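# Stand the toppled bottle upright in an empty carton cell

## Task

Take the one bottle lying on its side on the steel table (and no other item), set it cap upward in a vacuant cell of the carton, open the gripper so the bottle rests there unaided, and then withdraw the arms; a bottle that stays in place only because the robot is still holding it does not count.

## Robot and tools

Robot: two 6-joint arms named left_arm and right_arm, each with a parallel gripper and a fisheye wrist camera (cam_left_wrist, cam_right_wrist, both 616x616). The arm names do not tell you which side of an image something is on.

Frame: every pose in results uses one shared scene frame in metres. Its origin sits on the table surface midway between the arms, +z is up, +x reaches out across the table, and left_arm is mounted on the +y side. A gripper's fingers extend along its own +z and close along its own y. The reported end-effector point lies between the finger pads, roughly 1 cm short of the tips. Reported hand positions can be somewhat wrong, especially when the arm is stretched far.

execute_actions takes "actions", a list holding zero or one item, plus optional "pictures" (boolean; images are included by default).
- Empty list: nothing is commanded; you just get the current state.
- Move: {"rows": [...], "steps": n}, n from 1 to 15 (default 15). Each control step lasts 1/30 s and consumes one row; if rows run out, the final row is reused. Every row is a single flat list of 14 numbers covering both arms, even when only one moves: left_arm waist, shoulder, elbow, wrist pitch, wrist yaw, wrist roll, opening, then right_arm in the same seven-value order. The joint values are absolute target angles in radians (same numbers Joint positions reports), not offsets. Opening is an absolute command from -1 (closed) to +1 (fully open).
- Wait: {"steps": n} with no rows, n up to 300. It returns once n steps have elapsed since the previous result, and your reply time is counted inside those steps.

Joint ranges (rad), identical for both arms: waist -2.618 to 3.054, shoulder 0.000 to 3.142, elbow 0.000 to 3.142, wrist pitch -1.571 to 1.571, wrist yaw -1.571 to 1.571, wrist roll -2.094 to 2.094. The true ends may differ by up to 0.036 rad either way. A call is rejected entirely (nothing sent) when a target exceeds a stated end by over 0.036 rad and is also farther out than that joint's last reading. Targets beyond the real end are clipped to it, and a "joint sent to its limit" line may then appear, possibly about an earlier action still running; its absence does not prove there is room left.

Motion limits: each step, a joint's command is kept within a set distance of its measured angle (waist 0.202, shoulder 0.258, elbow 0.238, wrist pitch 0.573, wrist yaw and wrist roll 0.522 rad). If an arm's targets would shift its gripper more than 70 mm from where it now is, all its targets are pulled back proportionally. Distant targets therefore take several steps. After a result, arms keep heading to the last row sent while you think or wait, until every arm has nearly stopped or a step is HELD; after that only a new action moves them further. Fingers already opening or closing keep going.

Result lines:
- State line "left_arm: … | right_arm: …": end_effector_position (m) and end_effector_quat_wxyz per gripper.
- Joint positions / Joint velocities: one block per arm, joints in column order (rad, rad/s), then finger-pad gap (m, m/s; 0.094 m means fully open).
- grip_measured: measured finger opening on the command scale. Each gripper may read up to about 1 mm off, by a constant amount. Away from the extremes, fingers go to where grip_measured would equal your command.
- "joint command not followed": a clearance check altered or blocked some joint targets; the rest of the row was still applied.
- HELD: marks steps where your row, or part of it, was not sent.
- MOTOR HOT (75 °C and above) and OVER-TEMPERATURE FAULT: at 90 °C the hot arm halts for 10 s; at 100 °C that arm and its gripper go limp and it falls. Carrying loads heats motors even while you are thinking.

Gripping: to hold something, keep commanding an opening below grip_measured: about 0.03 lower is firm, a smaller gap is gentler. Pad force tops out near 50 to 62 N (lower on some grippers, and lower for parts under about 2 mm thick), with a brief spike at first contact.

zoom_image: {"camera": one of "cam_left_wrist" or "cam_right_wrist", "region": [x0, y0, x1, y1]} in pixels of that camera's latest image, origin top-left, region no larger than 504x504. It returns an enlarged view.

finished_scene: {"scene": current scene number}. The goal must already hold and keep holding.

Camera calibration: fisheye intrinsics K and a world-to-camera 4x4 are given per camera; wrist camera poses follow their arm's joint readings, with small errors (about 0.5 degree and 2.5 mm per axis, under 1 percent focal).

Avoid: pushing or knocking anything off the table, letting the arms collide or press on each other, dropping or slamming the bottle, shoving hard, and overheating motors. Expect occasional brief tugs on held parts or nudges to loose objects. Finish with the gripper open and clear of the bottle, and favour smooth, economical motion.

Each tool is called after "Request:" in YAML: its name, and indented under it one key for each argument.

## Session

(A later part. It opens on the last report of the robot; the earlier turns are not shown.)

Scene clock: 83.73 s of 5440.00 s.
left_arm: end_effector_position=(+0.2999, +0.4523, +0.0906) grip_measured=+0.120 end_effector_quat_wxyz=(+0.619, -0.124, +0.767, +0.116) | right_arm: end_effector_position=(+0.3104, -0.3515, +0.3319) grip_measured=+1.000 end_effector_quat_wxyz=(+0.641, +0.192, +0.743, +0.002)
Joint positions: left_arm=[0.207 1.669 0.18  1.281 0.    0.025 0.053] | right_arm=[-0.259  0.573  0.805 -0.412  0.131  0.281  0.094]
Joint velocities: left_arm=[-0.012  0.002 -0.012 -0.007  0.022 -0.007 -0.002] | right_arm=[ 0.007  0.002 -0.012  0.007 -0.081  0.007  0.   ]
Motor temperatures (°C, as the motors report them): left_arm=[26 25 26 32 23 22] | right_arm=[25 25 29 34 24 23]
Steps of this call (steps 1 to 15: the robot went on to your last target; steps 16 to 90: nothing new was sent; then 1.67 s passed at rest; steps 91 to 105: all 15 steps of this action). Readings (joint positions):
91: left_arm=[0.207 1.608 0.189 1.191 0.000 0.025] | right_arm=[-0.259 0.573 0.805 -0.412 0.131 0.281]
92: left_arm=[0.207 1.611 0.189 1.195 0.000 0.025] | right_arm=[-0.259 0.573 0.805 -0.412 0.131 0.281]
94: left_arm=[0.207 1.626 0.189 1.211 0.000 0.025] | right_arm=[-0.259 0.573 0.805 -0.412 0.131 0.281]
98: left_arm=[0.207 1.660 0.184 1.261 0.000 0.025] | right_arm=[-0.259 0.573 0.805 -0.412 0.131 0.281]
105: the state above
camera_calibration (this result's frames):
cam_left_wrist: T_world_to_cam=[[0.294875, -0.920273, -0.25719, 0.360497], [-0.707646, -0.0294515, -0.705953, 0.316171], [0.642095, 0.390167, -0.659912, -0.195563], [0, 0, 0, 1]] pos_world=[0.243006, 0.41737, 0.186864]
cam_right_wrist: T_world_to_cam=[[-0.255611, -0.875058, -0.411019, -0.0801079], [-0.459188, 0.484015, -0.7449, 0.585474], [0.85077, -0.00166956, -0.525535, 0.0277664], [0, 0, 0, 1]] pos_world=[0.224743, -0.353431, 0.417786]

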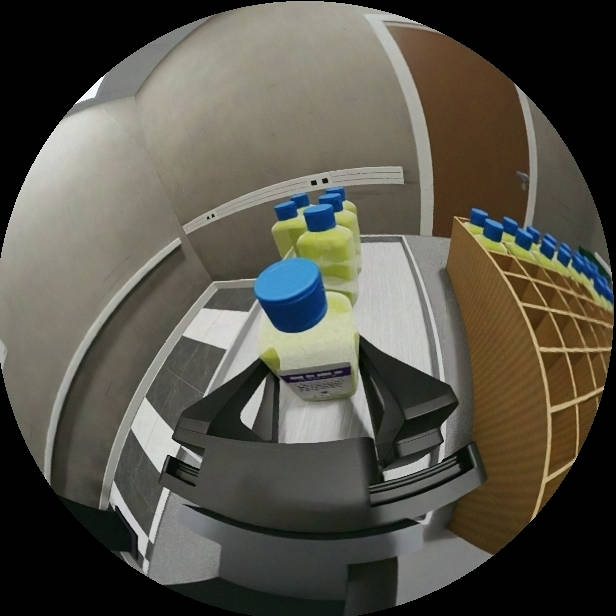

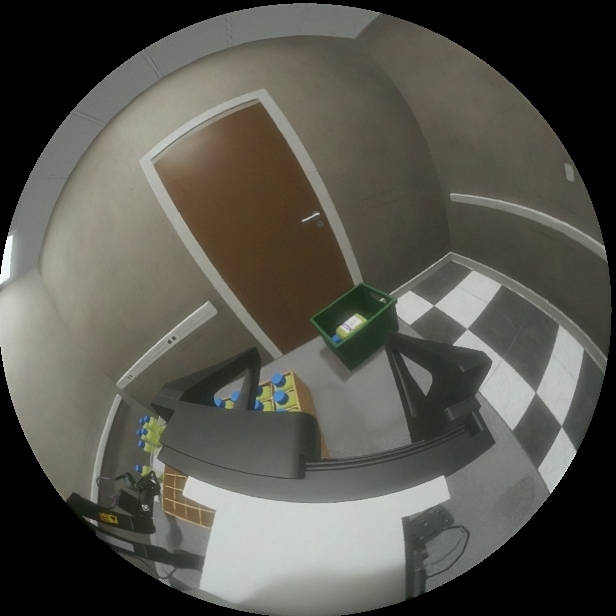

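Request:
execute_actions:
  actions:
    - {"rows":[[0.2,1.665,0.18,1.29,0,0.03,0.12,-0.259,0.573,0.805,-0.412,0.131,0.281,1],[0.2,1.665,0.18,1.29,0,0.03,0.17,-0.259,0.573,0.805,-0.412,0.131,0.281,1],[0.2,1.665,0.18,1.29,0,0.03,0.3,-0.259,0.573,0.805,-0.412,0.131,0.281,1],[0.2,1.665,0.18,1.29,0,0.03,0.8,-0.259,0.573,0.805,-0.412,0.131,0.281,1],[0.2,1.665,0.18,1.28,0,0.03,0.8,-0.259,0.573,0.805,-0.412,0.131,0.281,1],[0.2,1.63,0.19,1.22,0,0.03,0.8,-0.259,0.573,0.805,-0.412,0.131,0.281,1],[0.2,1.59,0.2,1.15,0,0.03,0.8,-0.259,0.573,0.805,-0.412,0.131,0.281,1],[0.2,1.55,0.21,1.08,0,0.03,0.8,-0.259,0.573,0.805,-0.412,0.131,0.281,1],[0.2,1.51,0.22,1.01,0,0.03,0.8,-0.259,0.573,0.805,-0.412,0.131,0.281,1],[0.2,1.47,0.23,0.94,0,0.03,0.8,-0.259,0.573,0.805,-0.412,0.131,0.281,1],[0.2,1.43,0.24,0.87,0,0.03,0.8,-0.259,0.573,0.805,-0.412,0.131,0.281,1],[0.2,1.39,0.25,0.8,0,0.03,0.8,-0.259,0.573,0.805,-0.412,0.131,0.281,1],[0.2,1.35,0.26,0.73,0,0.03,0.8,-0.259,0.573,0.805,-0.412,0.131,0.281,1],[0.2,1.31,0.27,0.66,0,0.03,0.8,-0.259,0.573,0.805,-0.412,0.131,0.281,1],[0.2,1.27,0.29,0.59,0,0.03,0.8,-0.259,0.573,0.805,-0.412,0.131,0.281,1]]}
  pictures: false

Request:
execute_actions:
  actions:
    - {"rows":[[0.2,1.24,0.32,0.52,0,0.03,0.8,-0.259,0.573,0.805,-0.412,0.131,0.281,1],[0.2,1.22,0.35,0.45,0,0.03,0.8,-0.259,0.573,0.805,-0.412,0.131,0.281,1],[0.2,1.2,0.38,0.38,0,0.03,0.8,-0.259,0.573,0.805,-0.412,0.131,0.281,1],[0.2,1.19,0.41,0.31,0,0.03,0.8,-0.259,0.573,0.805,-0.412,0.131,0.281,1],[0.2,1.18,0.44,0.24,0,0.03,0.8,-0.259,0.573,0.805,-0.412,0.131,0.281,1],[0.2,1.18,0.475,0.17,0,0.03,0.8,-0.259,0.573,0.805,-0.412,0.131,0.281,1],[0.2,1.18,0.51,0.1,0,0.03,0.8,-0.259,0.573,0.805,-0.412,0.131,0.281,1],[0.2,1.18,0.545,0.03,0,0.03,0.8,-0.259,0.573,0.805,-0.412,0.131,0.281,1],[0.2,1.18,0.58,-0.04,0,0.03,0.8,-0.259,0.573,0.805,-0.412,0.131,0.281,1],[0.2,1.18,0.62,-0.11,0,0.03,0.8,-0.259,0.573,0.805,-0.412,0.131,0.281,1],[0.2,1.18,0.66,-0.18,0,0.03,0.8,-0.259,0.573,0.805,-0.412,0.131,0.281,1],[0.2,1.19,0.71,-0.25,0,0.03,0.8,-0.259,0.573,0.805,-0.412,0.131,0.281,1],[0.2,1.2,0.76,-0.32,0,0.03,0.8,-0.259,0.573,0.805,-0.412,0.131,0.281,1],[0.2,1.22,0.81,-0.39,0,0.03,0.8,-0.259,0.573,0.805,-0.412,0.131,0.281,1],[0.2,1.24,0.86,-0.46,0,0.03,0.8,-0.259,0.573,0.805,-0.412,0.131,0.281,1]]}
  pictures: false

Request:
execute_actions:
  actions:
    - {"rows":[[0.2,1.26,0.91,-0.53,0,0.03,0.8,-0.259,0.573,0.805,-0.412,0.131,0.281,1],[0.2,1.29,0.96,-0.6,0,0.03,0.8,-0.259,0.573,0.805,-0.412,0.131,0.281,1],[0.2,1.32,1.01,-0.67,0,0.03,0.8,-0.259,0.573,0.805,-0.412,0.131,0.281,1],[0.2,1.35,1.06,-0.74,0,0.03,0.8,-0.259,0.573,0.805,-0.412,0.131,0.281,1],[0.2,1.38,1.11,-0.81,0,0.03,0.8,-0.259,0.573,0.805,-0.412,0.131,0.281,1],[0.2,1.41,1.16,-0.88,0,0.03,0.8,-0.259,0.573,0.805,-0.412,0.131,0.281,1],[0.2,1.44,1.21,-0.95,0,0.03,0.8,-0.259,0.573,0.805,-0.412,0.131,0.281,1],[0.2,1.47,1.26,-1.02,0,0.03,0.8,-0.259,0.573,0.805,-0.412,0.131,0.281,1],[0.2,1.5,1.31,-1.09,0,0.03,0.8,-0.259,0.573,0.805,-0.412,0.131,0.281,1],[0.2,1.53,1.36,-1.15,0,0.03,0.8,-0.259,0.573,0.805,-0.412,0.131,0.281,1],[0.2,1.57,1.41,-1.21,0,0.03,0.8,-0.259,0.573,0.805,-0.412,0.131,0.281,1],[0.2,1.61,1.46,-1.27,0,0.03,0.8,-0.259,0.573,0.805,-0.412,0.131,0.281,1],[0.2,1.65,1.51,-1.33,0,0.03,0.8,-0.259,0.573,0.805,-0.412,0.131,0.281,1],[0.2,1.69,1.56,-1.38,0,0.03,0.8,-0.259,0.573,0.805,-0.412,0.131,0.281,1],[0.2,1.73,1.61,-1.42,0,0.03,0.8,-0.259,0.573,0.805,-0.412,0.131,0.281,1]]}
  pictures: false

Request:
execute_actions:
  actions:
    - {"rows":[[0.2,1.77,1.66,-1.45,0,0.03,0.8,-0.259,0.573,0.805,-0.412,0.131,0.281,1],[0.2,1.81,1.7,-1.47,0,0.03,0.8,-0.259,0.573,0.805,-0.412,0.131,0.281,1],[0.2,1.84,1.74,-1.47,0,0.03,0.8,-0.259,0.573,0.805,-0.412,0.131,0.281,1],[0.2,1.87,1.78,-1.47,0,0.03,0.8,-0.259,0.573,0.805,-0.412,0.131,0.281,1],[0.2,1.9,1.81,-1.47,0,0.03,0.8,-0.259,0.573,0.805,-0.412,0.131,0.281,1],[0.2,1.92,1.83,-1.47,0,0.03,0.8,-0.259,0.573,0.805,-0.412,0.131,0.281,1],[0.2,1.935,1.845,-1.47,0,0.03,0.8,-0.259,0.573,0.805,-0.412,0.131,0.281,1]]}

Request:
zoom_image:
  camera: "cam_left_wrist"
  region: [220,230,420,430]

Scene clock: 108.93 s of 5440.00 s.
left_arm: end_effector_position=(+0.3002, +0.4523, +0.1267) grip_measured=+0.798 end_effector_quat_wxyz=(+0.609, -0.125, +0.775, +0.114) | right_arm: end_effector_position=(+0.3104, -0.3515, +0.3319) grip_measured=+1.000 end_effector_quat_wxyz=(+0.641, +0.192, +0.743, +0.002)
Joint positions: left_arm=[0.207 1.357 0.25  0.872 0.    0.025 0.084] | right_arm=[-0.259  0.573  0.805 -0.412  0.131  0.281  0.094]
Joint velocities: left_arm=[-0.007 -1.16   0.413 -1.751  0.051  0.051  0.   ] | right_arm=[-0.002 -0.012  0.002 -0.066 -0.037 -0.007  0.   ]
Motor temperatures (°C, as the motors report them): left_arm=[26 25 25 33 23 22] | right_arm=[25 25 29 35 24 23]
Steps of this call (steps 1 to 15: the robot went on to your last target; steps 16 to 90: nothing new was sent; then 21.70 s passed at rest; steps 91 to 105: all 15 steps of this action). Readings (joint positions):
91: left_arm=[0.207 1.669 0.180 1.282 0.000 0.025] | right_arm=[-0.259 0.573 0.805 -0.412 0.131 0.281]
92: left_arm=[0.207 1.669 0.180 1.282 0.000 0.025] | right_arm=[-0.259 0.573 0.805 -0.412 0.131 0.281]
94: left_arm=[0.207 1.669 0.180 1.285 0.000 0.025] | right_arm=[-0.259 0.573 0.805 -0.412 0.131 0.281]
98: left_arm=[0.207 1.632 0.181 1.229 0.000 0.025] | right_arm=[-0.259 0.573 0.805 -0.412 0.131 0.281]
105: the state above

Scene clock: 109.43 s of 5440.00 s.
left_arm: end_effector_position=(+0.3075, +0.4550, +0.1712) grip_measured=+0.798 end_effector_quat_wxyz=(+0.457, -0.141, +0.874, +0.085) | right_arm: end_effector_position=(+0.3104, -0.3515, +0.3319) grip_measured=+1.000 end_effector_quat_wxyz=(+0.641, +0.192, +0.743, +0.002)
Joint positions: left_arm=[ 0.207  1.206  0.755 -0.154  0.     0.025  0.084] | right_arm=[-0.259  0.573  0.805 -0.412  0.131  0.281  0.094]
Joint velocities: left_arm=[ 0.017  0.139  1.458 -2.015 -0.007 -0.007 -0.   ] | right_arm=[-0.007  0.002 -0.007  0.037 -0.051  0.007  0.   ]
Motor temperatures (°C, as the motors report them): left_arm=[26 25 25 33 23 22] | right_arm=[25 25 29 35 24 23]
Steps of this call (steps 1 to 15: all 15 steps of this action). Readings (joint positions):
1: left_arm=[0.207 1.318 0.266 0.809 0.000 0.025] | right_arm=[-0.259 0.573 0.805 -0.412 0.131 0.281]
2: left_arm=[0.207 1.285 0.288 0.745 0.000 0.025] | right_arm=[-0.259 0.573 0.805 -0.412 0.131 0.281]
4: left_arm=[0.207 1.238 0.343 0.614 0.000 0.025] | right_arm=[-0.259 0.573 0.805 -0.412 0.131 0.281]
8: left_arm=[0.207 1.203 0.475 0.351 0.000 0.025] | right_arm=[-0.259 0.573 0.805 -0.412 0.131 0.281]
15: the state above

Scene clock: 109.93 s of 5440.00 s.
left_arm: end_effector_position=(+0.2906, +0.4489, +0.1714) grip_measured=+0.798 end_effector_quat_wxyz=(+0.138, -0.158, +0.977, +0.026) | right_arm: end_effector_position=(+0.3104, -0.3515, +0.3319) grip_measured=+1.000 end_effector_quat_wxyz=(+0.641, +0.192, +0.743, +0.002)
Joint positions: left_arm=[ 0.207  1.643  1.515 -1.16   0.     0.025  0.084] | right_arm=[-0.259  0.573  0.805 -0.412  0.131  0.281  0.094]
Joint velocities: left_arm=[-0.027  1.126  1.453 -1.736  0.037 -0.051  0.001] | right_arm=[ 0.002  0.002  0.002  0.022 -0.037 -0.022  0.   ]
Motor temperatures (°C, as the motors report them): left_arm=[26 25 26 33 23 22] | right_arm=[25 25 29 35 24 23]
Steps of this call (steps 1 to 15: all 15 steps of this action). Readings (joint positions):
1: left_arm=[0.207 1.214 0.808 -0.222 0.000 0.025] | right_arm=[-0.259 0.573 0.805 -0.412 0.131 0.281]
2: left_arm=[0.207 1.229 0.862 -0.288 0.000 0.025] | right_arm=[-0.259 0.573 0.805 -0.412 0.131 0.281]
4: left_arm=[0.207 1.273 0.971 -0.416 0.000 0.025] | right_arm=[-0.259 0.573 0.805 -0.412 0.131 0.281]
8: left_arm=[0.207 1.396 1.171 -0.688 0.000 0.025] | right_arm=[-0.259 0.573 0.805 -0.412 0.131 0.281]
15: the state above

Scene clock: 110.43 s of 5440.00 s.
left_arm: end_effector_position=(+0.2996, +0.4521, +0.1504) grip_measured=+0.798 end_effector_quat_wxyz=(+0.011, -0.159, +0.987, +0.002) | right_arm: end_effector_position=(+0.3104, -0.3515, +0.3319) grip_measured=+1.000 end_effector_quat_wxyz=(+0.641, +0.192, +0.743, +0.002)
Joint positions: left_arm=[ 0.207  1.931  1.823 -1.441  0.     0.025  0.084] | right_arm=[-0.259  0.573  0.805 -0.412  0.131  0.281  0.094]
Joint velocities: left_arm=[-0.002 -0.002  0.022 -0.095  0.037  0.037  0.001] | right_arm=[ 0.012 -0.017 -0.007 -0.022  0.007 -0.022  0.   ]
Motor temperatures (°C, as the motors report them): left_arm=[26 25 26 33 23 22] | right_arm=[25 25 29 35 24 23]
Steps of this call (steps 1 to 15: all 15 steps of this action). Readings (joint positions):
1: left_arm=[0.207 1.683 1.565 -1.215 0.000 0.025] | right_arm=[-0.259 0.573 0.805 -0.412 0.131 0.281]
2: left_arm=[0.207 1.722 1.613 -1.262 0.000 0.025] | right_arm=[-0.259 0.573 0.805 -0.412 0.131 0.281]
4: left_arm=[0.207 1.796 1.698 -1.333 0.000 0.025] | right_arm=[-0.259 0.573 0.805 -0.412 0.131 0.281]
8: left_arm=[0.207 1.906 1.809 -1.394 0.000 0.025] | right_arm=[-0.259 0.573 0.805 -0.412 0.131 0.281]
15: the state above
camera_calibration (this result's frames):
cam_left_wrist: T_world_to_cam=[[0.0834482, -0.996179, -0.025752, 0.438707], [-0.863617, -0.0851889, 0.496899, 0.249116], [-0.497194, -0.0192254, -0.867426, 0.401787], [0, 0, 0, 1]] pos_world=[0.378298, 0.465977, 0.236033]
cam_right_wrist: T_world_to_cam=[[-0.255611, -0.875058, -0.411019, -0.0801079], [-0.459188, 0.484015, -0.7449, 0.585474], [0.85077, -0.00166956, -0.525535, 0.0277664], [0, 0, 0, 1]] pos_world=[0.224743, -0.353431, 0.417786]

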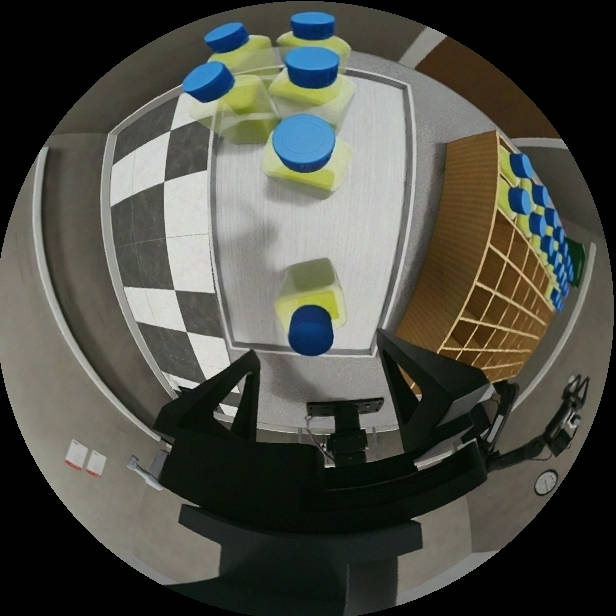

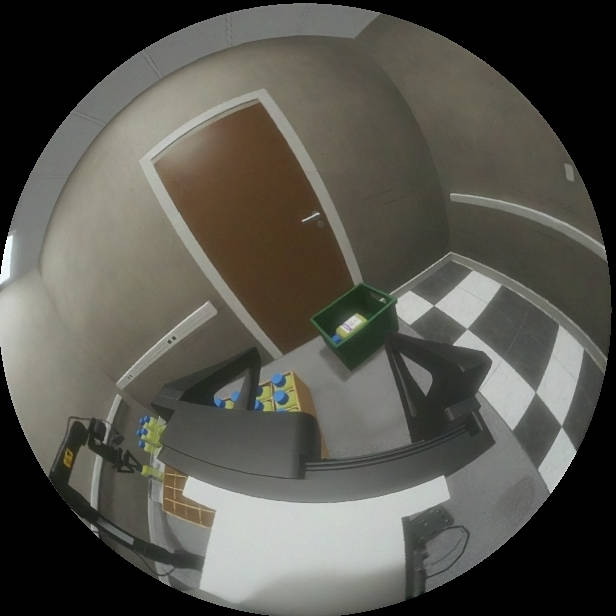

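Region (220, 230, 420, 430) of cam_left_wrist's 616x616 image, scaled by 2.520, with more detail than that image has.

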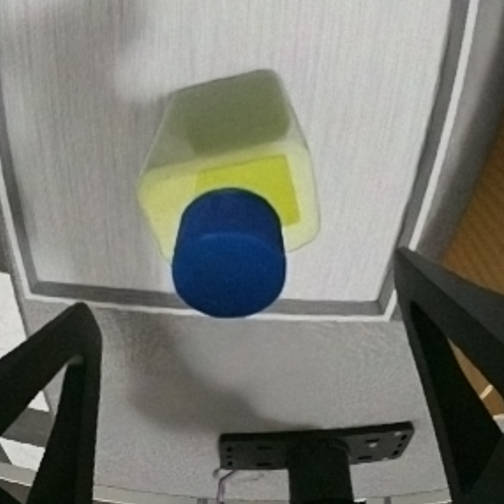

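Request:
execute_actions:
  actions:
    - {"rows":[[0.22,1.945,1.815,-1.43,0,0.03,0.6,-0.259,0.573,0.805,-0.412,0.131,0.281,1],[0.228,1.955,1.8,-1.41,0,0.03,0.4,-0.259,0.573,0.805,-0.412,0.131,0.281,1],[0.228,1.965,1.79,-1.39,0,0.03,0.3,-0.259,0.573,0.805,-0.412,0.131,0.281,1],[0.228,1.97,1.78,-1.39,0,0.03,0.1,-0.259,0.573,0.805,-0.412,0.131,0.281,1]]}

Request:
zoom_image:
  camera: "cam_left_wrist"
  region: [220,230,420,430]

Scene clock: 115.17 s of 5440.00 s.
left_arm: end_effector_position=(+0.3005, +0.4571, +0.1329) grip_measured=+0.102 end_effector_quat_wxyz=(-0.000, -0.165, +0.986, -0.000) | right_arm: end_effector_position=(+0.3104, -0.3515, +0.3319) grip_measured=+1.000 end_effector_quat_wxyz=(+0.641, +0.192, +0.743, +0.002)
Joint positions: left_arm=[ 0.219  1.958  1.79  -1.403  0.     0.025  0.052] | right_arm=[-0.259  0.573  0.805 -0.412  0.131  0.281  0.094]
Joint velocities: left_arm=[ 0.002 -0.002 -0.007  0.037 -0.037 -0.022 -0.001] | right_arm=[-0.007  0.007  0.012 -0.051  0.066  0.051  0.   ]
Motor temperatures (°C, as the motors report them): left_arm=[26 26 26 32 23 22] | right_arm=[25 25 29 35 24 23]
Steps of this call (steps 1 to 30: the robot went on to your last target; steps 31 to 90: nothing new was sent; then 1.23 s passed at rest; steps 91 to 105: all 15 steps of this action). Readings (joint positions):
91: left_arm=[0.207 1.931 1.825 -1.454 0.000 0.025] | right_arm=[-0.259 0.573 0.805 -0.412 0.131 0.281]
92: left_arm=[0.208 1.931 1.824 -1.449 0.000 0.025] | right_arm=[-0.259 0.573 0.805 -0.412 0.131 0.281]
94: left_arm=[0.212 1.932 1.812 -1.431 0.000 0.025] | right_arm=[-0.259 0.573 0.805 -0.412 0.131 0.281]
98: left_arm=[0.219 1.949 1.795 -1.413 0.000 0.025] | right_arm=[-0.259 0.573 0.805 -0.412 0.131 0.281]
105: the state above
camera_calibration (this result's frames):
cam_left_wrist: T_world_to_cam=[[0.0947481, -0.9953, -0.0200268, 0.438594], [-0.852056, -0.0914824, 0.515395, 0.256007], [-0.514804, -0.0317687, -0.856719, 0.39671], [0, 0, 0, 1]] pos_world=[0.380804, 0.472555, 0.216708]
cam_right_wrist: T_world_to_cam=[[-0.255611, -0.875058, -0.411019, -0.0801079], [-0.459188, 0.484015, -0.7449, 0.585474], [0.85077, -0.00166956, -0.525535, 0.0277664], [0, 0, 0, 1]] pos_world=[0.224743, -0.353431, 0.417786]

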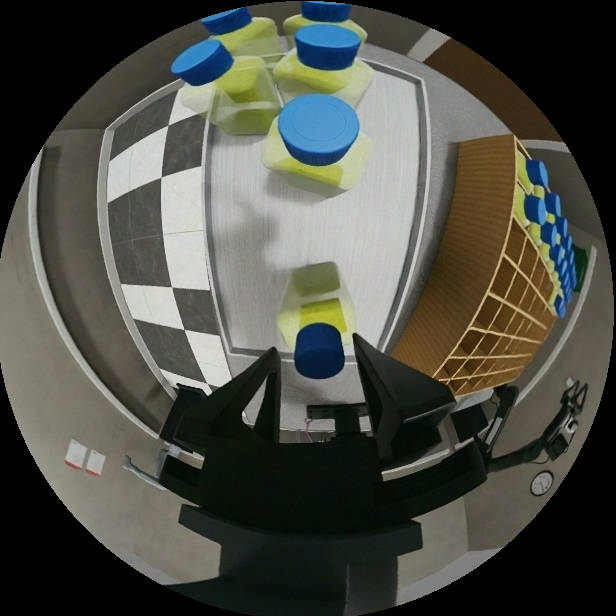

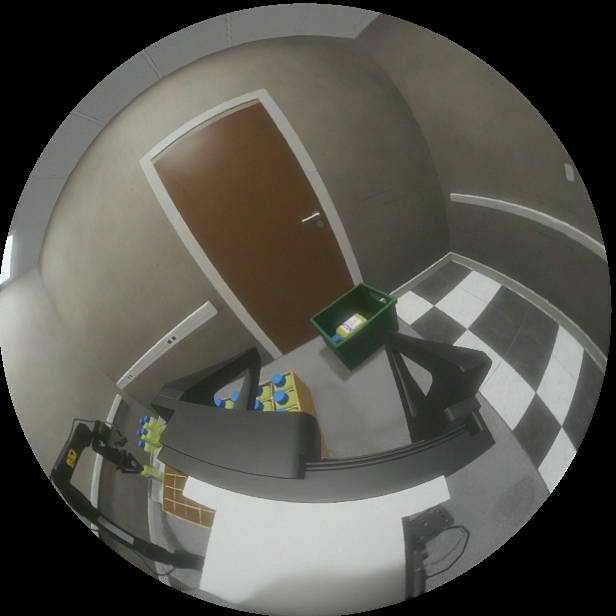

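Region (220, 230, 420, 430) of cam_left_wrist's 616x616 image, scaled by 2.520, with more detail than that image has.

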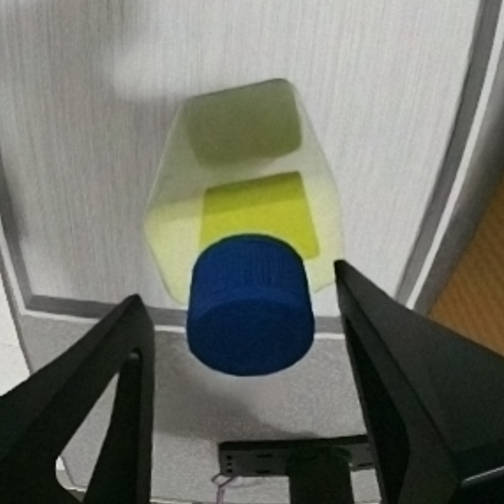

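Request:
execute_actions:
  actions:
    - {"rows":[[0.22,1.96,1.79,-1.4,0,0.03,-0.05,-0.259,0.573,0.805,-0.412,0.131,0.281,1],[0.22,1.96,1.79,-1.4,0,0.03,-0.15,-0.259,0.573,0.805,-0.412,0.131,0.281,1],[0.22,1.96,1.79,-1.4,0,0.03,-0.22,-0.259,0.573,0.805,-0.412,0.131,0.281,1],[0.22,1.96,1.79,-1.4,0,0.03,-0.28,-0.259,0.573,0.805,-0.412,0.131,0.281,1],[0.22,1.96,1.79,-1.4,0,0.03,-0.34,-0.259,0.573,0.805,-0.412,0.131,0.281,1],[0.22,1.96,1.79,-1.4,0,0.03,-0.4,-0.259,0.573,0.805,-0.412,0.131,0.281,1],[0.22,1.96,1.79,-1.4,0,0.03,-0.5,-0.259,0.573,0.805,-0.412,0.131,0.281,1]],"steps":12}

Scene clock: 119.27 s of 5440.00 s.
left_arm: end_effector_position=(+0.3014, +0.4571, +0.1329) grip_measured=-0.430 end_effector_quat_wxyz=(+0.002, -0.165, +0.986, -0.001) | right_arm: end_effector_position=(+0.3104, -0.3515, +0.3319) grip_measured=+1.000 end_effector_quat_wxyz=(+0.641, +0.192, +0.743, +0.002)
Joint positions: left_arm=[ 0.219  1.958  1.79  -1.4    0.002  0.025  0.027] | right_arm=[-0.259  0.573  0.805 -0.412  0.131  0.281  0.094]
Joint velocities: left_arm=[-0.012 -0.002  0.002  0.007 -0.007 -0.037 -0.001] | right_arm=[-0.007 -0.012 -0.002  0.007 -0.007 -0.081  0.   ]
Motor temperatures (°C, as the motors report them): left_arm=[26 26 26 31 23 22] | right_arm=[25 25 29 35 24 23]
Steps of this call (steps 1 to 15: the robot went on to your last target; steps 16 to 90: nothing new was sent; then 0.70 s passed at rest; steps 91 to 102: all 12 steps of this action). Readings (joint positions):
91: left_arm=[0.219 1.958 1.790 -1.401 0.000 0.025] | right_arm=[-0.259 0.573 0.805 -0.412 0.131 0.281]
92: left_arm=[0.219 1.958 1.790 -1.401 0.000 0.025] | right_arm=[-0.259 0.573 0.805 -0.412 0.131 0.281]
94: left_arm=[0.219 1.958 1.790 -1.401 0.000 0.025] | right_arm=[-0.259 0.573 0.805 -0.412 0.131 0.281]
98: left_arm=[0.219 1.958 1.790 -1.400 0.002 0.025] | right_arm=[-0.259 0.573 0.805 -0.412 0.131 0.281]
102: the state above
camera_calibration (this result's frames):
cam_left_wrist: T_world_to_cam=[[0.094821, -0.995312, -0.019074, 0.438343], [-0.854051, -0.091178, 0.512135, 0.257683], [-0.511474, -0.0322711, -0.858693, 0.396671], [0, 0, 0, 1]] pos_world=[0.381397, 0.472584, 0.217011]
cam_right_wrist: T_world_to_cam=[[-0.255611, -0.875058, -0.411019, -0.0801079], [-0.459188, 0.484015, -0.7449, 0.585474], [0.85077, -0.00166956, -0.525535, 0.0277664], [0, 0, 0, 1]] pos_world=[0.224743, -0.353431, 0.417786]

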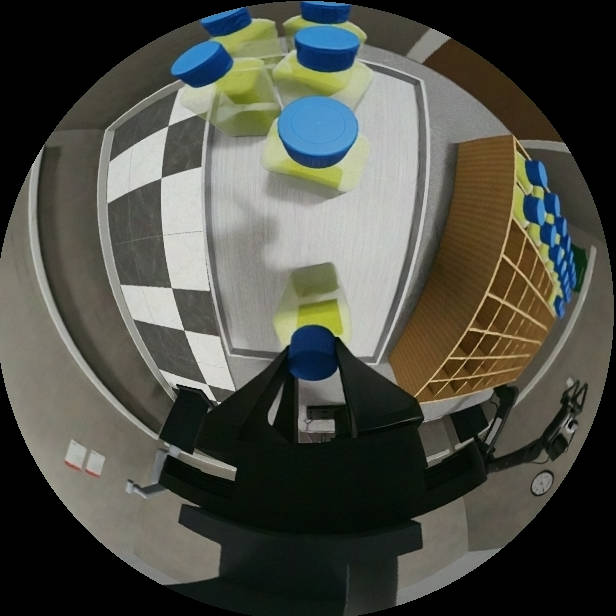

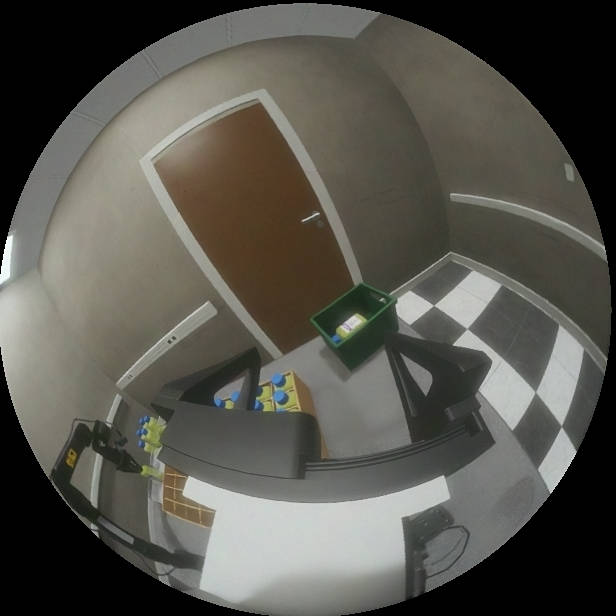

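Request:
execute_actions:
  actions:
    - {"rows":[[0.22,1.94,1.8,-1.42,0,0.03,-0.49,-0.259,0.573,0.805,-0.412,0.131,0.281,1],[0.22,1.92,1.8,-1.445,0,0.03,-0.49,-0.259,0.573,0.805,-0.412,0.131,0.281,1],[0.22,1.9,1.8,-1.47,0,0.03,-0.49,-0.259,0.573,0.805,-0.412,0.131,0.281,1],[0.22,1.875,1.8,-1.495,0,0.03,-0.49,-0.259,0.573,0.805,-0.412,0.131,0.281,1],[0.22,1.85,1.8,-1.52,0,0.03,-0.49,-0.259,0.573,0.805,-0.412,0.131,0.281,1],[0.22,1.825,1.8,-1.545,0,0,-0.49,-0.259,0.573,0.805,-0.412,0.131,0.281,1],[0.22,1.8,1.8,-1.555,0,-0.03,-0.49,-0.259,0.573,0.805,-0.412,0.131,0.281,1],[0.22,1.77,1.8,-1.555,0,-0.06,-0.49,-0.259,0.573,0.805,-0.412,0.131,0.281,1],[0.21,1.74,1.8,-1.555,0,-0.09,-0.49,-0.259,0.573,0.805,-0.412,0.131,0.281,1],[0.19,1.71,1.79,-1.555,0,-0.12,-0.49,-0.259,0.573,0.805,-0.412,0.131,0.281,1],[0.17,1.68,1.78,-1.555,0,-0.15,-0.49,-0.259,0.573,0.805,-0.412,0.131,0.281,1],[0.14,1.65,1.77,-1.555,0,-0.18,-0.49,-0.259,0.573,0.805,-0.412,0.131,0.281,1],[0.11,1.63,1.76,-1.555,0,-0.21,-0.49,-0.259,0.573,0.805,-0.412,0.131,0.281,1],[0.07,1.61,1.75,-1.555,0,-0.24,-0.49,-0.259,0.573,0.805,-0.412,0.131,0.281,1],[0.03,1.59,1.74,-1.555,0,-0.27,-0.49,-0.259,0.573,0.805,-0.412,0.131,0.281,1]]}
  pictures: false

Request:
execute_actions:
  actions:
    - {"rows":[[-0.01,1.58,1.73,-1.555,0,-0.3,-0.49,-0.259,0.573,0.805,-0.412,0.131,0.281,1],[-0.06,1.58,1.73,-1.555,0,-0.3,-0.49,-0.259,0.573,0.805,-0.412,0.131,0.281,1],[-0.11,1.58,1.73,-1.555,0,-0.3,-0.49,-0.259,0.573,0.805,-0.412,0.131,0.281,1],[-0.16,1.58,1.73,-1.555,0,-0.3,-0.49,-0.259,0.573,0.805,-0.412,0.131,0.281,1],[-0.21,1.58,1.73,-1.555,0,-0.3,-0.49,-0.259,0.573,0.805,-0.412,0.131,0.281,1],[-0.26,1.58,1.73,-1.555,0,-0.3,-0.49,-0.259,0.573,0.805,-0.412,0.131,0.281,1],[-0.31,1.58,1.73,-1.555,0,-0.3,-0.49,-0.259,0.573,0.805,-0.412,0.131,0.281,1],[-0.35,1.58,1.73,-1.555,0,-0.3,-0.49,-0.259,0.573,0.805,-0.412,0.131,0.281,1],[-0.39,1.58,1.73,-1.555,0,-0.3,-0.49,-0.259,0.573,0.805,-0.412,0.131,0.281,1],[-0.42,1.58,1.73,-1.555,0,-0.3,-0.49,-0.259,0.573,0.805,-0.412,0.131,0.281,1],[-0.44,1.58,1.73,-1.555,0,-0.3,-0.49,-0.259,0.573,0.805,-0.412,0.131,0.281,1]]}

Request:
zoom_image:
  camera: "cam_left_wrist"
  region: [200,150,450,400]

Scene clock: 130.43 s of 5440.00 s.
left_arm: end_effector_position=(+0.2599, +0.4089, +0.2310) grip_measured=-0.430 end_effector_quat_wxyz=(+0.093, -0.203, +0.975, +0.008) | right_arm: end_effector_position=(+0.3104, -0.3515, +0.3319) grip_measured=+1.000 end_effector_quat_wxyz=(+0.641, +0.192, +0.743, +0.002)
Joint positions: left_arm=[ 0.117  1.637  1.775 -1.523 -0.006 -0.154  0.027] | right_arm=[-0.259  0.573  0.805 -0.412  0.131  0.281  0.094]
Joint velocities: left_arm=[-1.111 -0.808 -0.208 -0.139 -0.051 -0.74  -0.   ] | right_arm=[ 0.002 -0.017  0.002  0.11  -0.139 -0.007  0.   ]
Motor temperatures (°C, as the motors report them): left_arm=[26 28 26 30 23 22] | right_arm=[25 25 29 35 24 23]
Steps of this call (steps 1 to 15: the robot went on to your last target; steps 16 to 90: nothing new was sent; then 7.67 s passed at rest; steps 91 to 105: all 15 steps of this action). Readings (joint positions):
91: left_arm=[0.219 1.958 1.790 -1.400 0.002 0.025] | right_arm=[-0.259 0.573 0.805 -0.412 0.131 0.281]
92: left_arm=[0.219 1.957 1.790 -1.402 0.002 0.025] | right_arm=[-0.259 0.573 0.805 -0.412 0.131 0.281]
94: left_arm=[0.219 1.949 1.790 -1.416 0.002 0.025] | right_arm=[-0.259 0.573 0.805 -0.412 0.131 0.281]
98: left_arm=[0.219 1.875 1.790 -1.476 0.002 0.002] | right_arm=[-0.259 0.573 0.805 -0.412 0.131 0.281]
105: the state above

Scene clock: 130.93 s of 5440.00 s.
left_arm: end_effector_position=(+0.2391, +0.2349, +0.2348) grip_measured=-0.430 end_effector_quat_wxyz=(+0.084, +0.011, +0.996, -0.031) | right_arm: end_effector_position=(+0.3104, -0.3515, +0.3319) grip_measured=+1.000 end_effector_quat_wxyz=(+0.641, +0.192, +0.743, +0.002)
Joint positions: left_arm=[-0.446  1.582  1.735 -1.544  0.01  -0.287  0.027] | right_arm=[-0.259  0.573  0.805 -0.412  0.131  0.281  0.094]
Joint velocities: left_arm=[-0.002 -0.012  0.002 -0.081  0.037 -0.037 -0.   ] | right_arm=[-0.017  0.002  0.002 -0.022 -0.066 -0.081  0.   ]
Motor temperatures (°C, as the motors report them): left_arm=[26 27 26 30 23 22] | right_arm=[25 25 29 35 24 23]
Steps of this call (steps 1 to 15: all 15 steps of this action). Readings (joint positions):
1: left_arm=[0.075 1.612 1.767 -1.527 -0.006 -0.181] | right_arm=[-0.259 0.573 0.805 -0.412 0.131 0.281]
2: left_arm=[0.029 1.595 1.761 -1.532 -0.006 -0.204] | right_arm=[-0.259 0.573 0.805 -0.412 0.131 0.281]
4: left_arm=[-0.069 1.582 1.754 -1.542 -0.006 -0.236] | right_arm=[-0.259 0.573 0.805 -0.412 0.131 0.281]
8: left_arm=[-0.269 1.582 1.737 -1.543 -0.005 -0.270] | right_arm=[-0.259 0.573 0.805 -0.412 0.131 0.281]
15: the state above
camera_calibration (this result's frames):
cam_left_wrist: T_world_to_cam=[[-0.254069, -0.967185, -0.0014342, 0.29765], [-0.904412, 0.237053, 0.354746, 0.103888], [-0.342765, 0.091427, -0.934962, 0.393644], [0, 0, 0, 1]] pos_world=[0.304509, 0.227266, 0.331615]
cam_right_wrist: T_world_to_cam=[[-0.255611, -0.875058, -0.411019, -0.0801079], [-0.459188, 0.484015, -0.7449, 0.585474], [0.85077, -0.00166956, -0.525535, 0.0277664], [0, 0, 0, 1]] pos_world=[0.224743, -0.353431, 0.417786]

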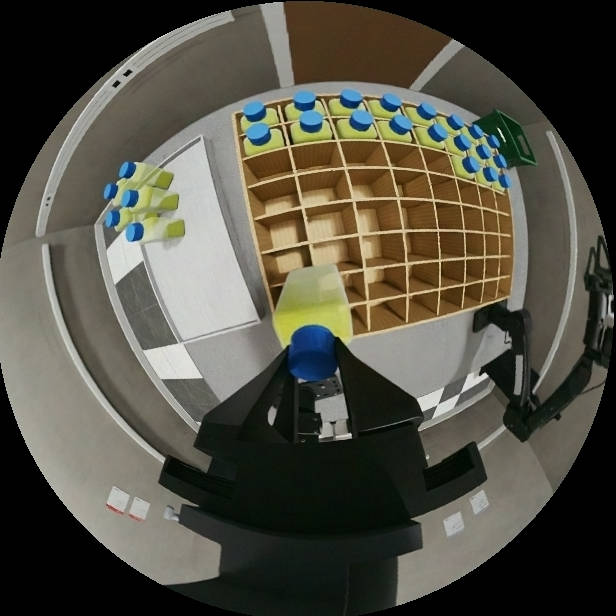

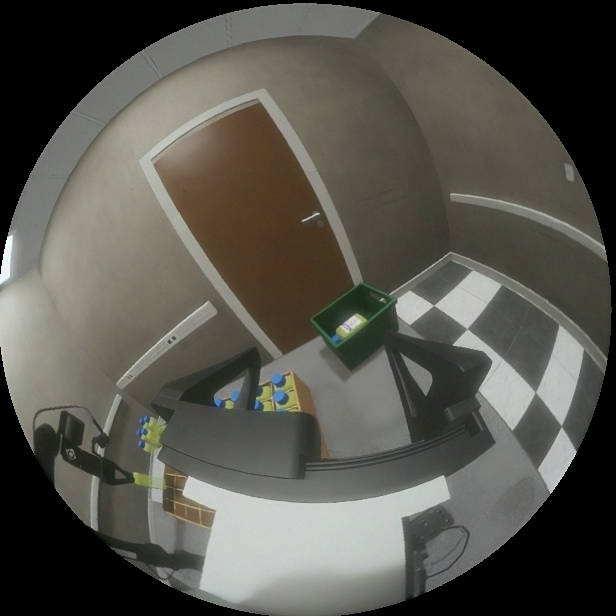

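Region (200, 150, 450, 400) of cam_left_wrist's 616x616 image, scaled by 2.016, with more detail than that image has.

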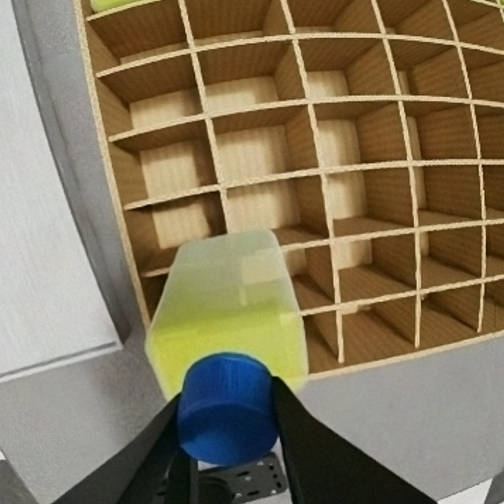

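Request:
execute_actions:
  actions:
    - {"rows":[[-0.42,1.58,1.72,-1.555,0,-0.25,-0.49,-0.259,0.573,0.805,-0.412,0.131,0.281,1],[-0.4,1.58,1.705,-1.555,0,-0.2,-0.49,-0.259,0.573,0.805,-0.412,0.131,0.281,1],[-0.385,1.58,1.69,-1.555,0,-0.16,-0.49,-0.259,0.573,0.805,-0.412,0.131,0.281,1],[-0.37,1.58,1.675,-1.555,0,-0.16,-0.49,-0.259,0.573,0.805,-0.412,0.131,0.281,1],[-0.37,1.58,1.66,-1.555,0,-0.16,-0.49,-0.259,0.573,0.805,-0.412,0.131,0.281,1],[-0.37,1.58,1.65,-1.555,0,-0.16,-0.49,-0.259,0.573,0.805,-0.412,0.131,0.281,1],[-0.37,1.58,1.64,-1.555,0,-0.16,-0.49,-0.259,0.573,0.805,-0.412,0.131,0.281,1],[-0.37,1.58,1.63,-1.555,0,-0.16,-0.49,-0.259,0.573,0.805,-0.412,0.131,0.281,1]]}

Request:
zoom_image:
  camera: "cam_left_wrist"
  region: [220,170,420,370]

Scene clock: 141.90 s of 5440.00 s.
left_arm: end_effector_position=(+0.2273, +0.2610, +0.2073) grip_measured=-0.430 end_effector_quat_wxyz=(+0.034, +0.032, +0.999, -0.009) | right_arm: end_effector_position=(+0.3104, -0.3515, +0.3319) grip_measured=+1.000 end_effector_quat_wxyz=(+0.641, +0.192, +0.743, +0.002)
Joint positions: left_arm=[-0.374  1.582  1.634 -1.552  0.004 -0.172  0.027] | right_arm=[-0.259  0.573  0.805 -0.412  0.131  0.281  0.094]
Joint velocities: left_arm=[-0.012 -0.002  0.012  0.022 -0.007  0.095  0.   ] | right_arm=[-0.017  0.002 -0.002 -0.007 -0.037  0.037  0.   ]
Motor temperatures (°C, as the motors report them): left_arm=[26 27 26 29 23 22] | right_arm=[25 25 29 36 24 23]
Steps of this call (steps 1 to 15: the robot went on to your last target; steps 16 to 90: nothing new was sent; then 7.47 s passed at rest; steps 91 to 105: all 15 steps of this action). Readings (joint positions):
91: left_arm=[-0.444 1.582 1.735 -1.547 0.008 -0.288] | right_arm=[-0.259 0.573 0.805 -0.412 0.131 0.281]
92: left_arm=[-0.439 1.582 1.732 -1.547 0.009 -0.273] | right_arm=[-0.259 0.573 0.805 -0.412 0.131 0.281]
94: left_arm=[-0.413 1.582 1.713 -1.547 0.009 -0.236] | right_arm=[-0.259 0.573 0.805 -0.412 0.131 0.281]
98: left_arm=[-0.375 1.582 1.653 -1.548 0.004 -0.195] | right_arm=[-0.259 0.573 0.805 -0.412 0.131 0.281]
105: the state above
camera_calibration (this result's frames):
cam_left_wrist: T_world_to_cam=[[-0.294864, -0.955314, -0.0207417, 0.33006], [-0.854125, 0.253776, 0.453947, 0.060415], [-0.428398, 0.151569, -0.890787, 0.356138], [0, 0, 0, 1]] pos_world=[0.301493, 0.245999, 0.296664]
cam_right_wrist: T_world_to_cam=[[-0.255611, -0.875058, -0.411019, -0.0801079], [-0.459188, 0.484015, -0.7449, 0.585474], [0.85077, -0.00166956, -0.525535, 0.0277664], [0, 0, 0, 1]] pos_world=[0.224743, -0.353431, 0.417786]

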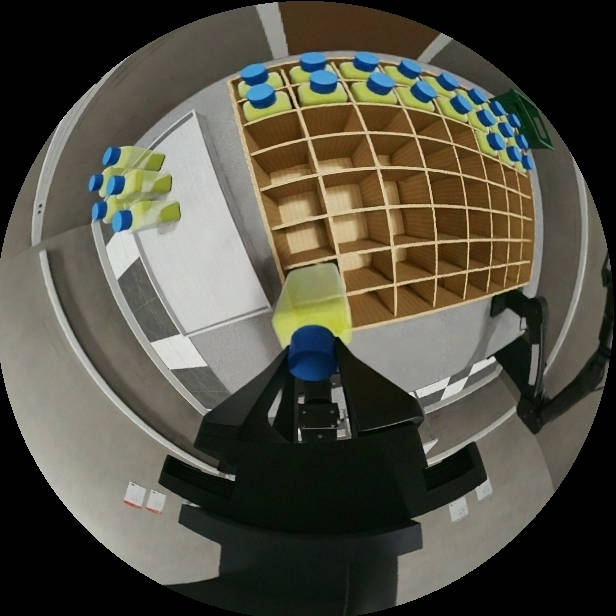

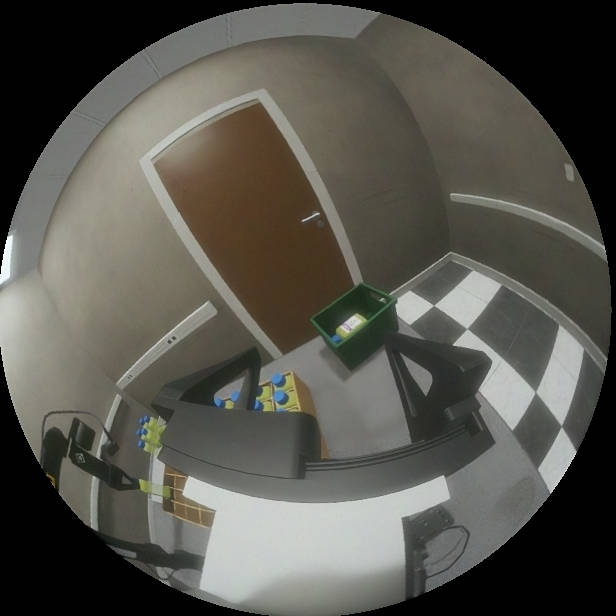

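Region (220, 170, 420, 370) of cam_left_wrist's 616x616 image, scaled by 2.520, with more detail than that image has.

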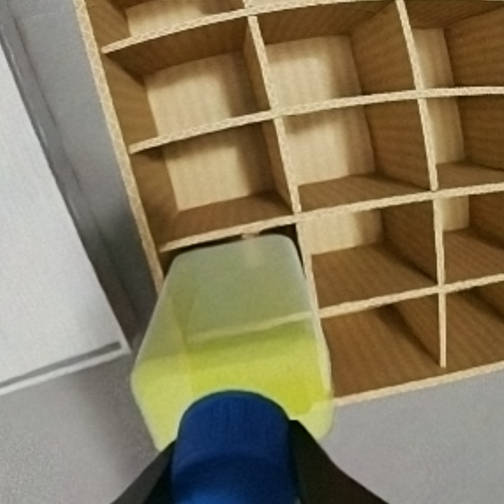

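Request:
execute_actions:
  actions:
    - {"rows":[[-0.374,1.595,1.63,-1.555,0,-0.215,-0.49,-0.259,0.573,0.805,-0.412,0.131,0.281,1],[-0.374,1.6,1.63,-1.555,0,-0.215,-0.49,-0.259,0.573,0.805,-0.412,0.131,0.281,1],[-0.374,1.605,1.63,-1.555,0,-0.215,-0.49,-0.259,0.573,0.805,-0.412,0.131,0.281,1],[-0.374,1.61,1.63,-1.555,0,-0.215,-0.49,-0.259,0.573,0.805,-0.412,0.131,0.281,1],[-0.374,1.617,1.63,-1.555,0,-0.215,-0.49,-0.259,0.573,0.805,-0.412,0.131,0.281,1],[-0.374,1.624,1.63,-1.555,0,-0.215,-0.49,-0.259,0.573,0.805,-0.412,0.131,0.281,1],[-0.374,1.631,1.63,-1.555,0,-0.215,-0.49,-0.259,0.573,0.805,-0.412,0.131,0.281,1],[-0.374,1.638,1.63,-1.555,0,-0.215,-0.49,-0.259,0.573,0.805,-0.412,0.131,0.281,1],[-0.374,1.645,1.63,-1.555,0,-0.215,-0.49,-0.259,0.573,0.805,-0.412,0.131,0.281,1],[-0.374,1.652,1.63,-1.555,0,-0.215,-0.49,-0.259,0.573,0.805,-0.412,0.131,0.281,1]]}

Request:
zoom_image:
  camera: "cam_left_wrist"
  region: [220,170,420,370]

Scene clock: 149.13 s of 5440.00 s.
left_arm: end_effector_position=(+0.2324, +0.2597, +0.1898) grip_measured=-0.430 end_effector_quat_wxyz=(+0.002, +0.015, +1.000, -0.002) | right_arm: end_effector_position=(+0.3104, -0.3515, +0.3319) grip_measured=+1.000 end_effector_quat_wxyz=(+0.641, +0.192, +0.743, +0.002)
Joint positions: left_arm=[-0.374  1.648  1.634 -1.552  0.004 -0.207  0.027] | right_arm=[-0.259  0.573  0.805 -0.412  0.131  0.281  0.094]
Joint velocities: left_arm=[ 0.007  0.007  0.007 -0.051 -0.022  0.022 -0.001] | right_arm=[-0.007  0.007 -0.017 -0.022  0.051  0.022  0.   ]
Motor temperatures (°C, as the motors report them): left_arm=[26 26 26 29 23 22] | right_arm=[25 25 30 36 24 23]
Steps of this call (steps 1 to 15: the robot went on to your last target; steps 16 to 90: nothing new was sent; then 3.73 s passed at rest; steps 91 to 105: all 15 steps of this action). Readings (joint positions):
91: left_arm=[-0.374 1.582 1.634 -1.552 0.004 -0.173] | right_arm=[-0.259 0.573 0.805 -0.412 0.131 0.281]
92: left_arm=[-0.374 1.582 1.634 -1.552 0.004 -0.180] | right_arm=[-0.259 0.573 0.805 -0.412 0.131 0.281]
94: left_arm=[-0.374 1.584 1.634 -1.552 0.004 -0.190] | right_arm=[-0.259 0.573 0.805 -0.412 0.131 0.281]
98: left_arm=[-0.374 1.605 1.634 -1.552 0.004 -0.201] | right_arm=[-0.259 0.573 0.805 -0.412 0.131 0.281]
105: the state above
camera_calibration (this result's frames):
cam_left_wrist: T_world_to_cam=[[-0.263106, -0.964628, -0.0163648, 0.32424], [-0.831022, 0.217983, 0.511747, 0.0659823], [-0.490079, 0.148244, -0.85898, 0.352124], [0, 0, 0, 1]] pos_world=[0.312711, 0.246187, 0.274007]
cam_right_wrist: T_world_to_cam=[[-0.255611, -0.875058, -0.411019, -0.0801079], [-0.459188, 0.484015, -0.7449, 0.585474], [0.85077, -0.00166956, -0.525535, 0.0277664], [0, 0, 0, 1]] pos_world=[0.224743, -0.353431, 0.417786]

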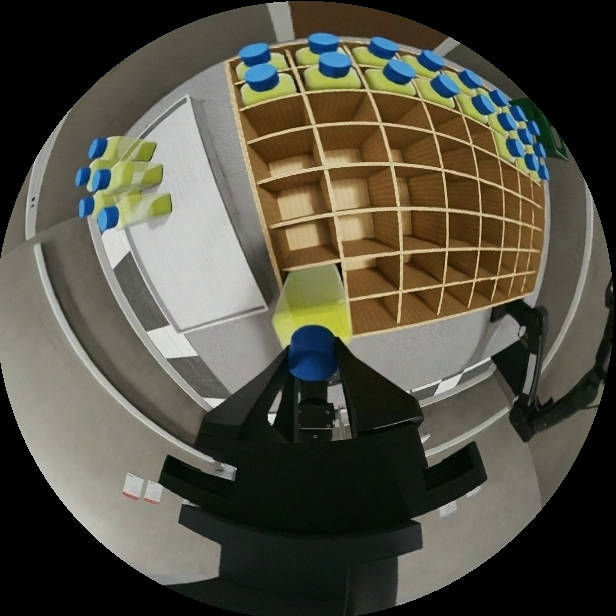

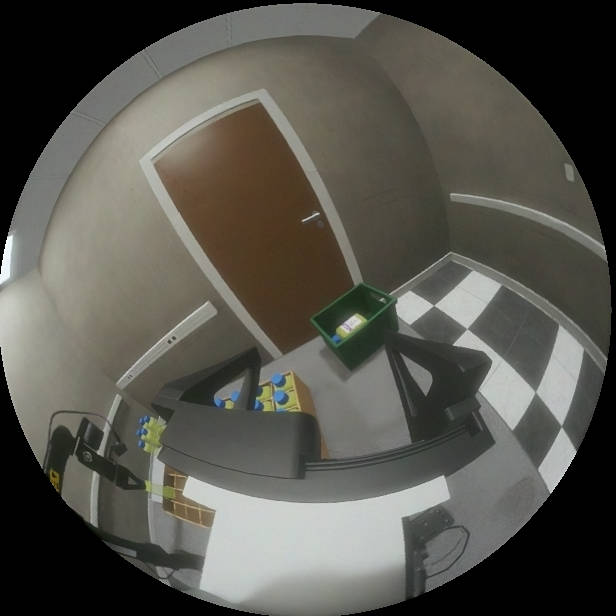

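Region (220, 170, 420, 370) of cam_left_wrist's 616x616 image, scaled by 2.520, with more detail than that image has.

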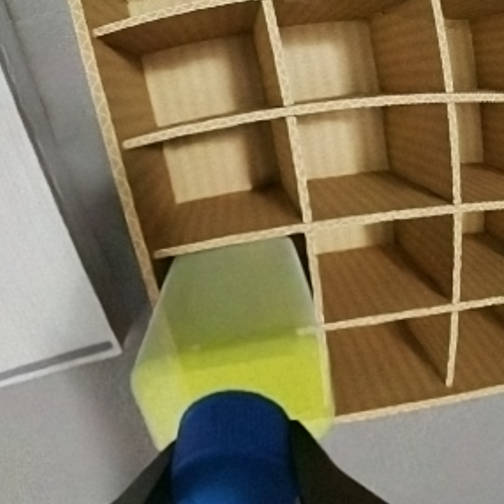

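Request:
execute_actions:
  actions:
    - {"rows":[[-0.374,1.645,1.62,-1.53,0,-0.215,-0.49,-0.259,0.573,0.805,-0.412,0.131,0.281,1],[-0.374,1.64,1.608,-1.515,0,-0.215,-0.49,-0.259,0.573,0.805,-0.412,0.131,0.281,1],[-0.374,1.635,1.596,-1.503,0,-0.215,-0.49,-0.259,0.573,0.805,-0.412,0.131,0.281,1],[-0.374,1.63,1.584,-1.492,0,-0.215,-0.49,-0.259,0.573,0.805,-0.412,0.131,0.281,1],[-0.374,1.627,1.572,-1.481,0,-0.215,-0.49,-0.259,0.573,0.805,-0.412,0.131,0.281,1],[-0.374,1.624,1.56,-1.47,0,-0.215,-0.49,-0.259,0.573,0.805,-0.412,0.131,0.281,1],[-0.374,1.621,1.548,-1.459,0,-0.215,-0.49,-0.259,0.573,0.805,-0.412,0.131,0.281,1],[-0.374,1.618,1.536,-1.448,0,-0.215,-0.49,-0.259,0.573,0.805,-0.412,0.131,0.281,1],[-0.374,1.615,1.524,-1.437,0,-0.215,-0.49,-0.259,0.573,0.805,-0.412,0.131,0.281,1],[-0.374,1.613,1.512,-1.426,0,-0.215,-0.49,-0.259,0.573,0.805,-0.412,0.131,0.281,1],[-0.374,1.611,1.5,-1.415,0,-0.215,-0.49,-0.259,0.573,0.805,-0.412,0.131,0.281,1],[-0.374,1.61,1.488,-1.404,0,-0.215,-0.49,-0.259,0.573,0.805,-0.412,0.131,0.281,1],[-0.374,1.61,1.476,-1.393,0,-0.215,-0.49,-0.259,0.573,0.805,-0.412,0.131,0.281,1],[-0.374,1.61,1.464,-1.385,0,-0.215,-0.49,-0.259,0.573,0.805,-0.412,0.131,0.281,1],[-0.374,1.61,1.452,-1.385,0,-0.215,-0.49,-0.259,0.573,0.805,-0.412,0.131,0.281,1]]}

Scene clock: 158.60 s of 5440.00 s.
left_arm: end_effector_position=(+0.2309, +0.2601, +0.1516) grip_measured=-0.430 end_effector_quat_wxyz=(-0.013, +0.014, +1.000, +0.001) | right_arm: end_effector_position=(+0.3104, -0.3515, +0.3319) grip_measured=+1.000 end_effector_quat_wxyz=(+0.641, +0.192, +0.743, +0.002)
Joint positions: left_arm=[-0.374  1.648  1.48  -1.428  0.004 -0.209  0.027] | right_arm=[-0.259  0.573  0.805 -0.412  0.131  0.281  0.094]
Joint velocities: left_arm=[-0.022 -0.007 -0.335  0.227  0.007 -0.037  0.   ] | right_arm=[-0.007 -0.007 -0.002  0.081 -0.051 -0.007  0.   ]
Motor temperatures (°C, as the motors report them): left_arm=[26 26 26 29 23 22] | right_arm=[25 25 30 36 24 23]
Steps of this call (steps 1 to 15: the robot went on to your last target; steps 16 to 90: nothing new was sent; then 5.97 s passed at rest; steps 91 to 105: all 15 steps of this action). Readings (joint positions):
91: left_arm=[-0.374 1.648 1.634 -1.552 0.004 -0.208] | right_arm=[-0.259 0.573 0.805 -0.412 0.131 0.281]
92: left_arm=[-0.374 1.648 1.631 -1.548 0.004 -0.208] | right_arm=[-0.259 0.573 0.805 -0.412 0.131 0.281]
94: left_arm=[-0.374 1.648 1.616 -1.535 0.004 -0.209] | right_arm=[-0.259 0.573 0.805 -0.412 0.131 0.281]
98: left_arm=[-0.374 1.648 1.564 -1.499 0.004 -0.209] | right_arm=[-0.259 0.573 0.805 -0.412 0.131 0.281]
105: the state above
camera_calibration (this result's frames):
cam_left_wrist: T_world_to_cam=[[-0.261721, -0.965019, -0.0155127, 0.323219], [-0.816458, 0.212802, 0.536761, 0.0784014], [-0.514683, 0.153147, -0.843592, 0.320563], [0, 0, 0, 1]] pos_world=[0.313593, 0.246135, 0.233356]
cam_right_wrist: T_world_to_cam=[[-0.255611, -0.875058, -0.411019, -0.0801079], [-0.459188, 0.484015, -0.7449, 0.585474], [0.85077, -0.00166956, -0.525535, 0.0277664], [0, 0, 0, 1]] pos_world=[0.224743, -0.353431, 0.417786]

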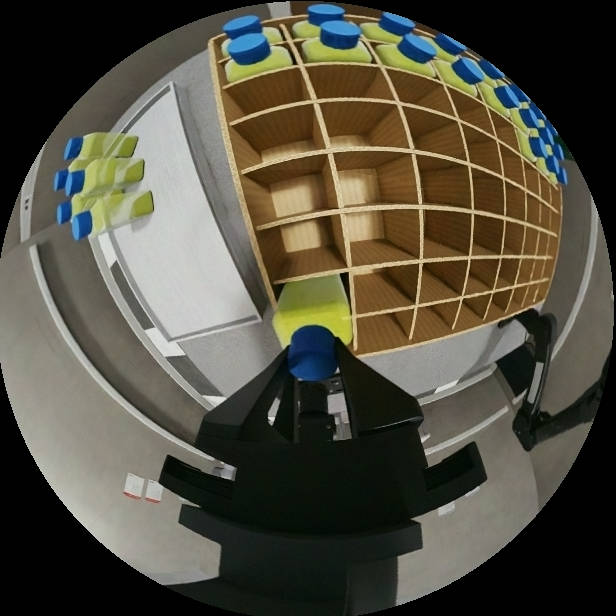

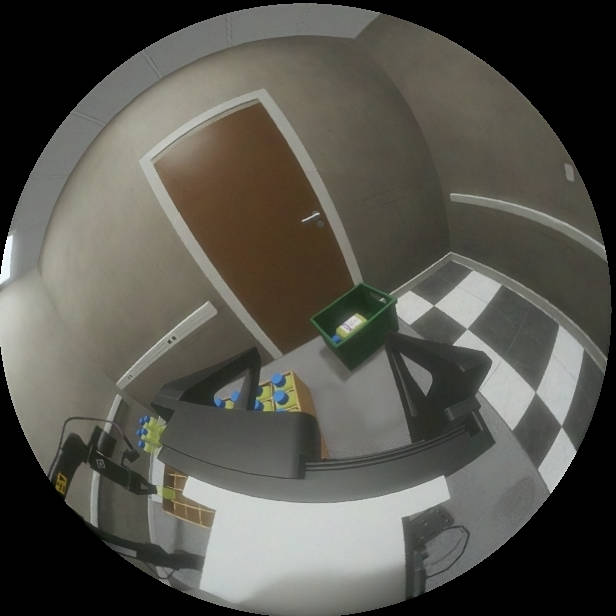

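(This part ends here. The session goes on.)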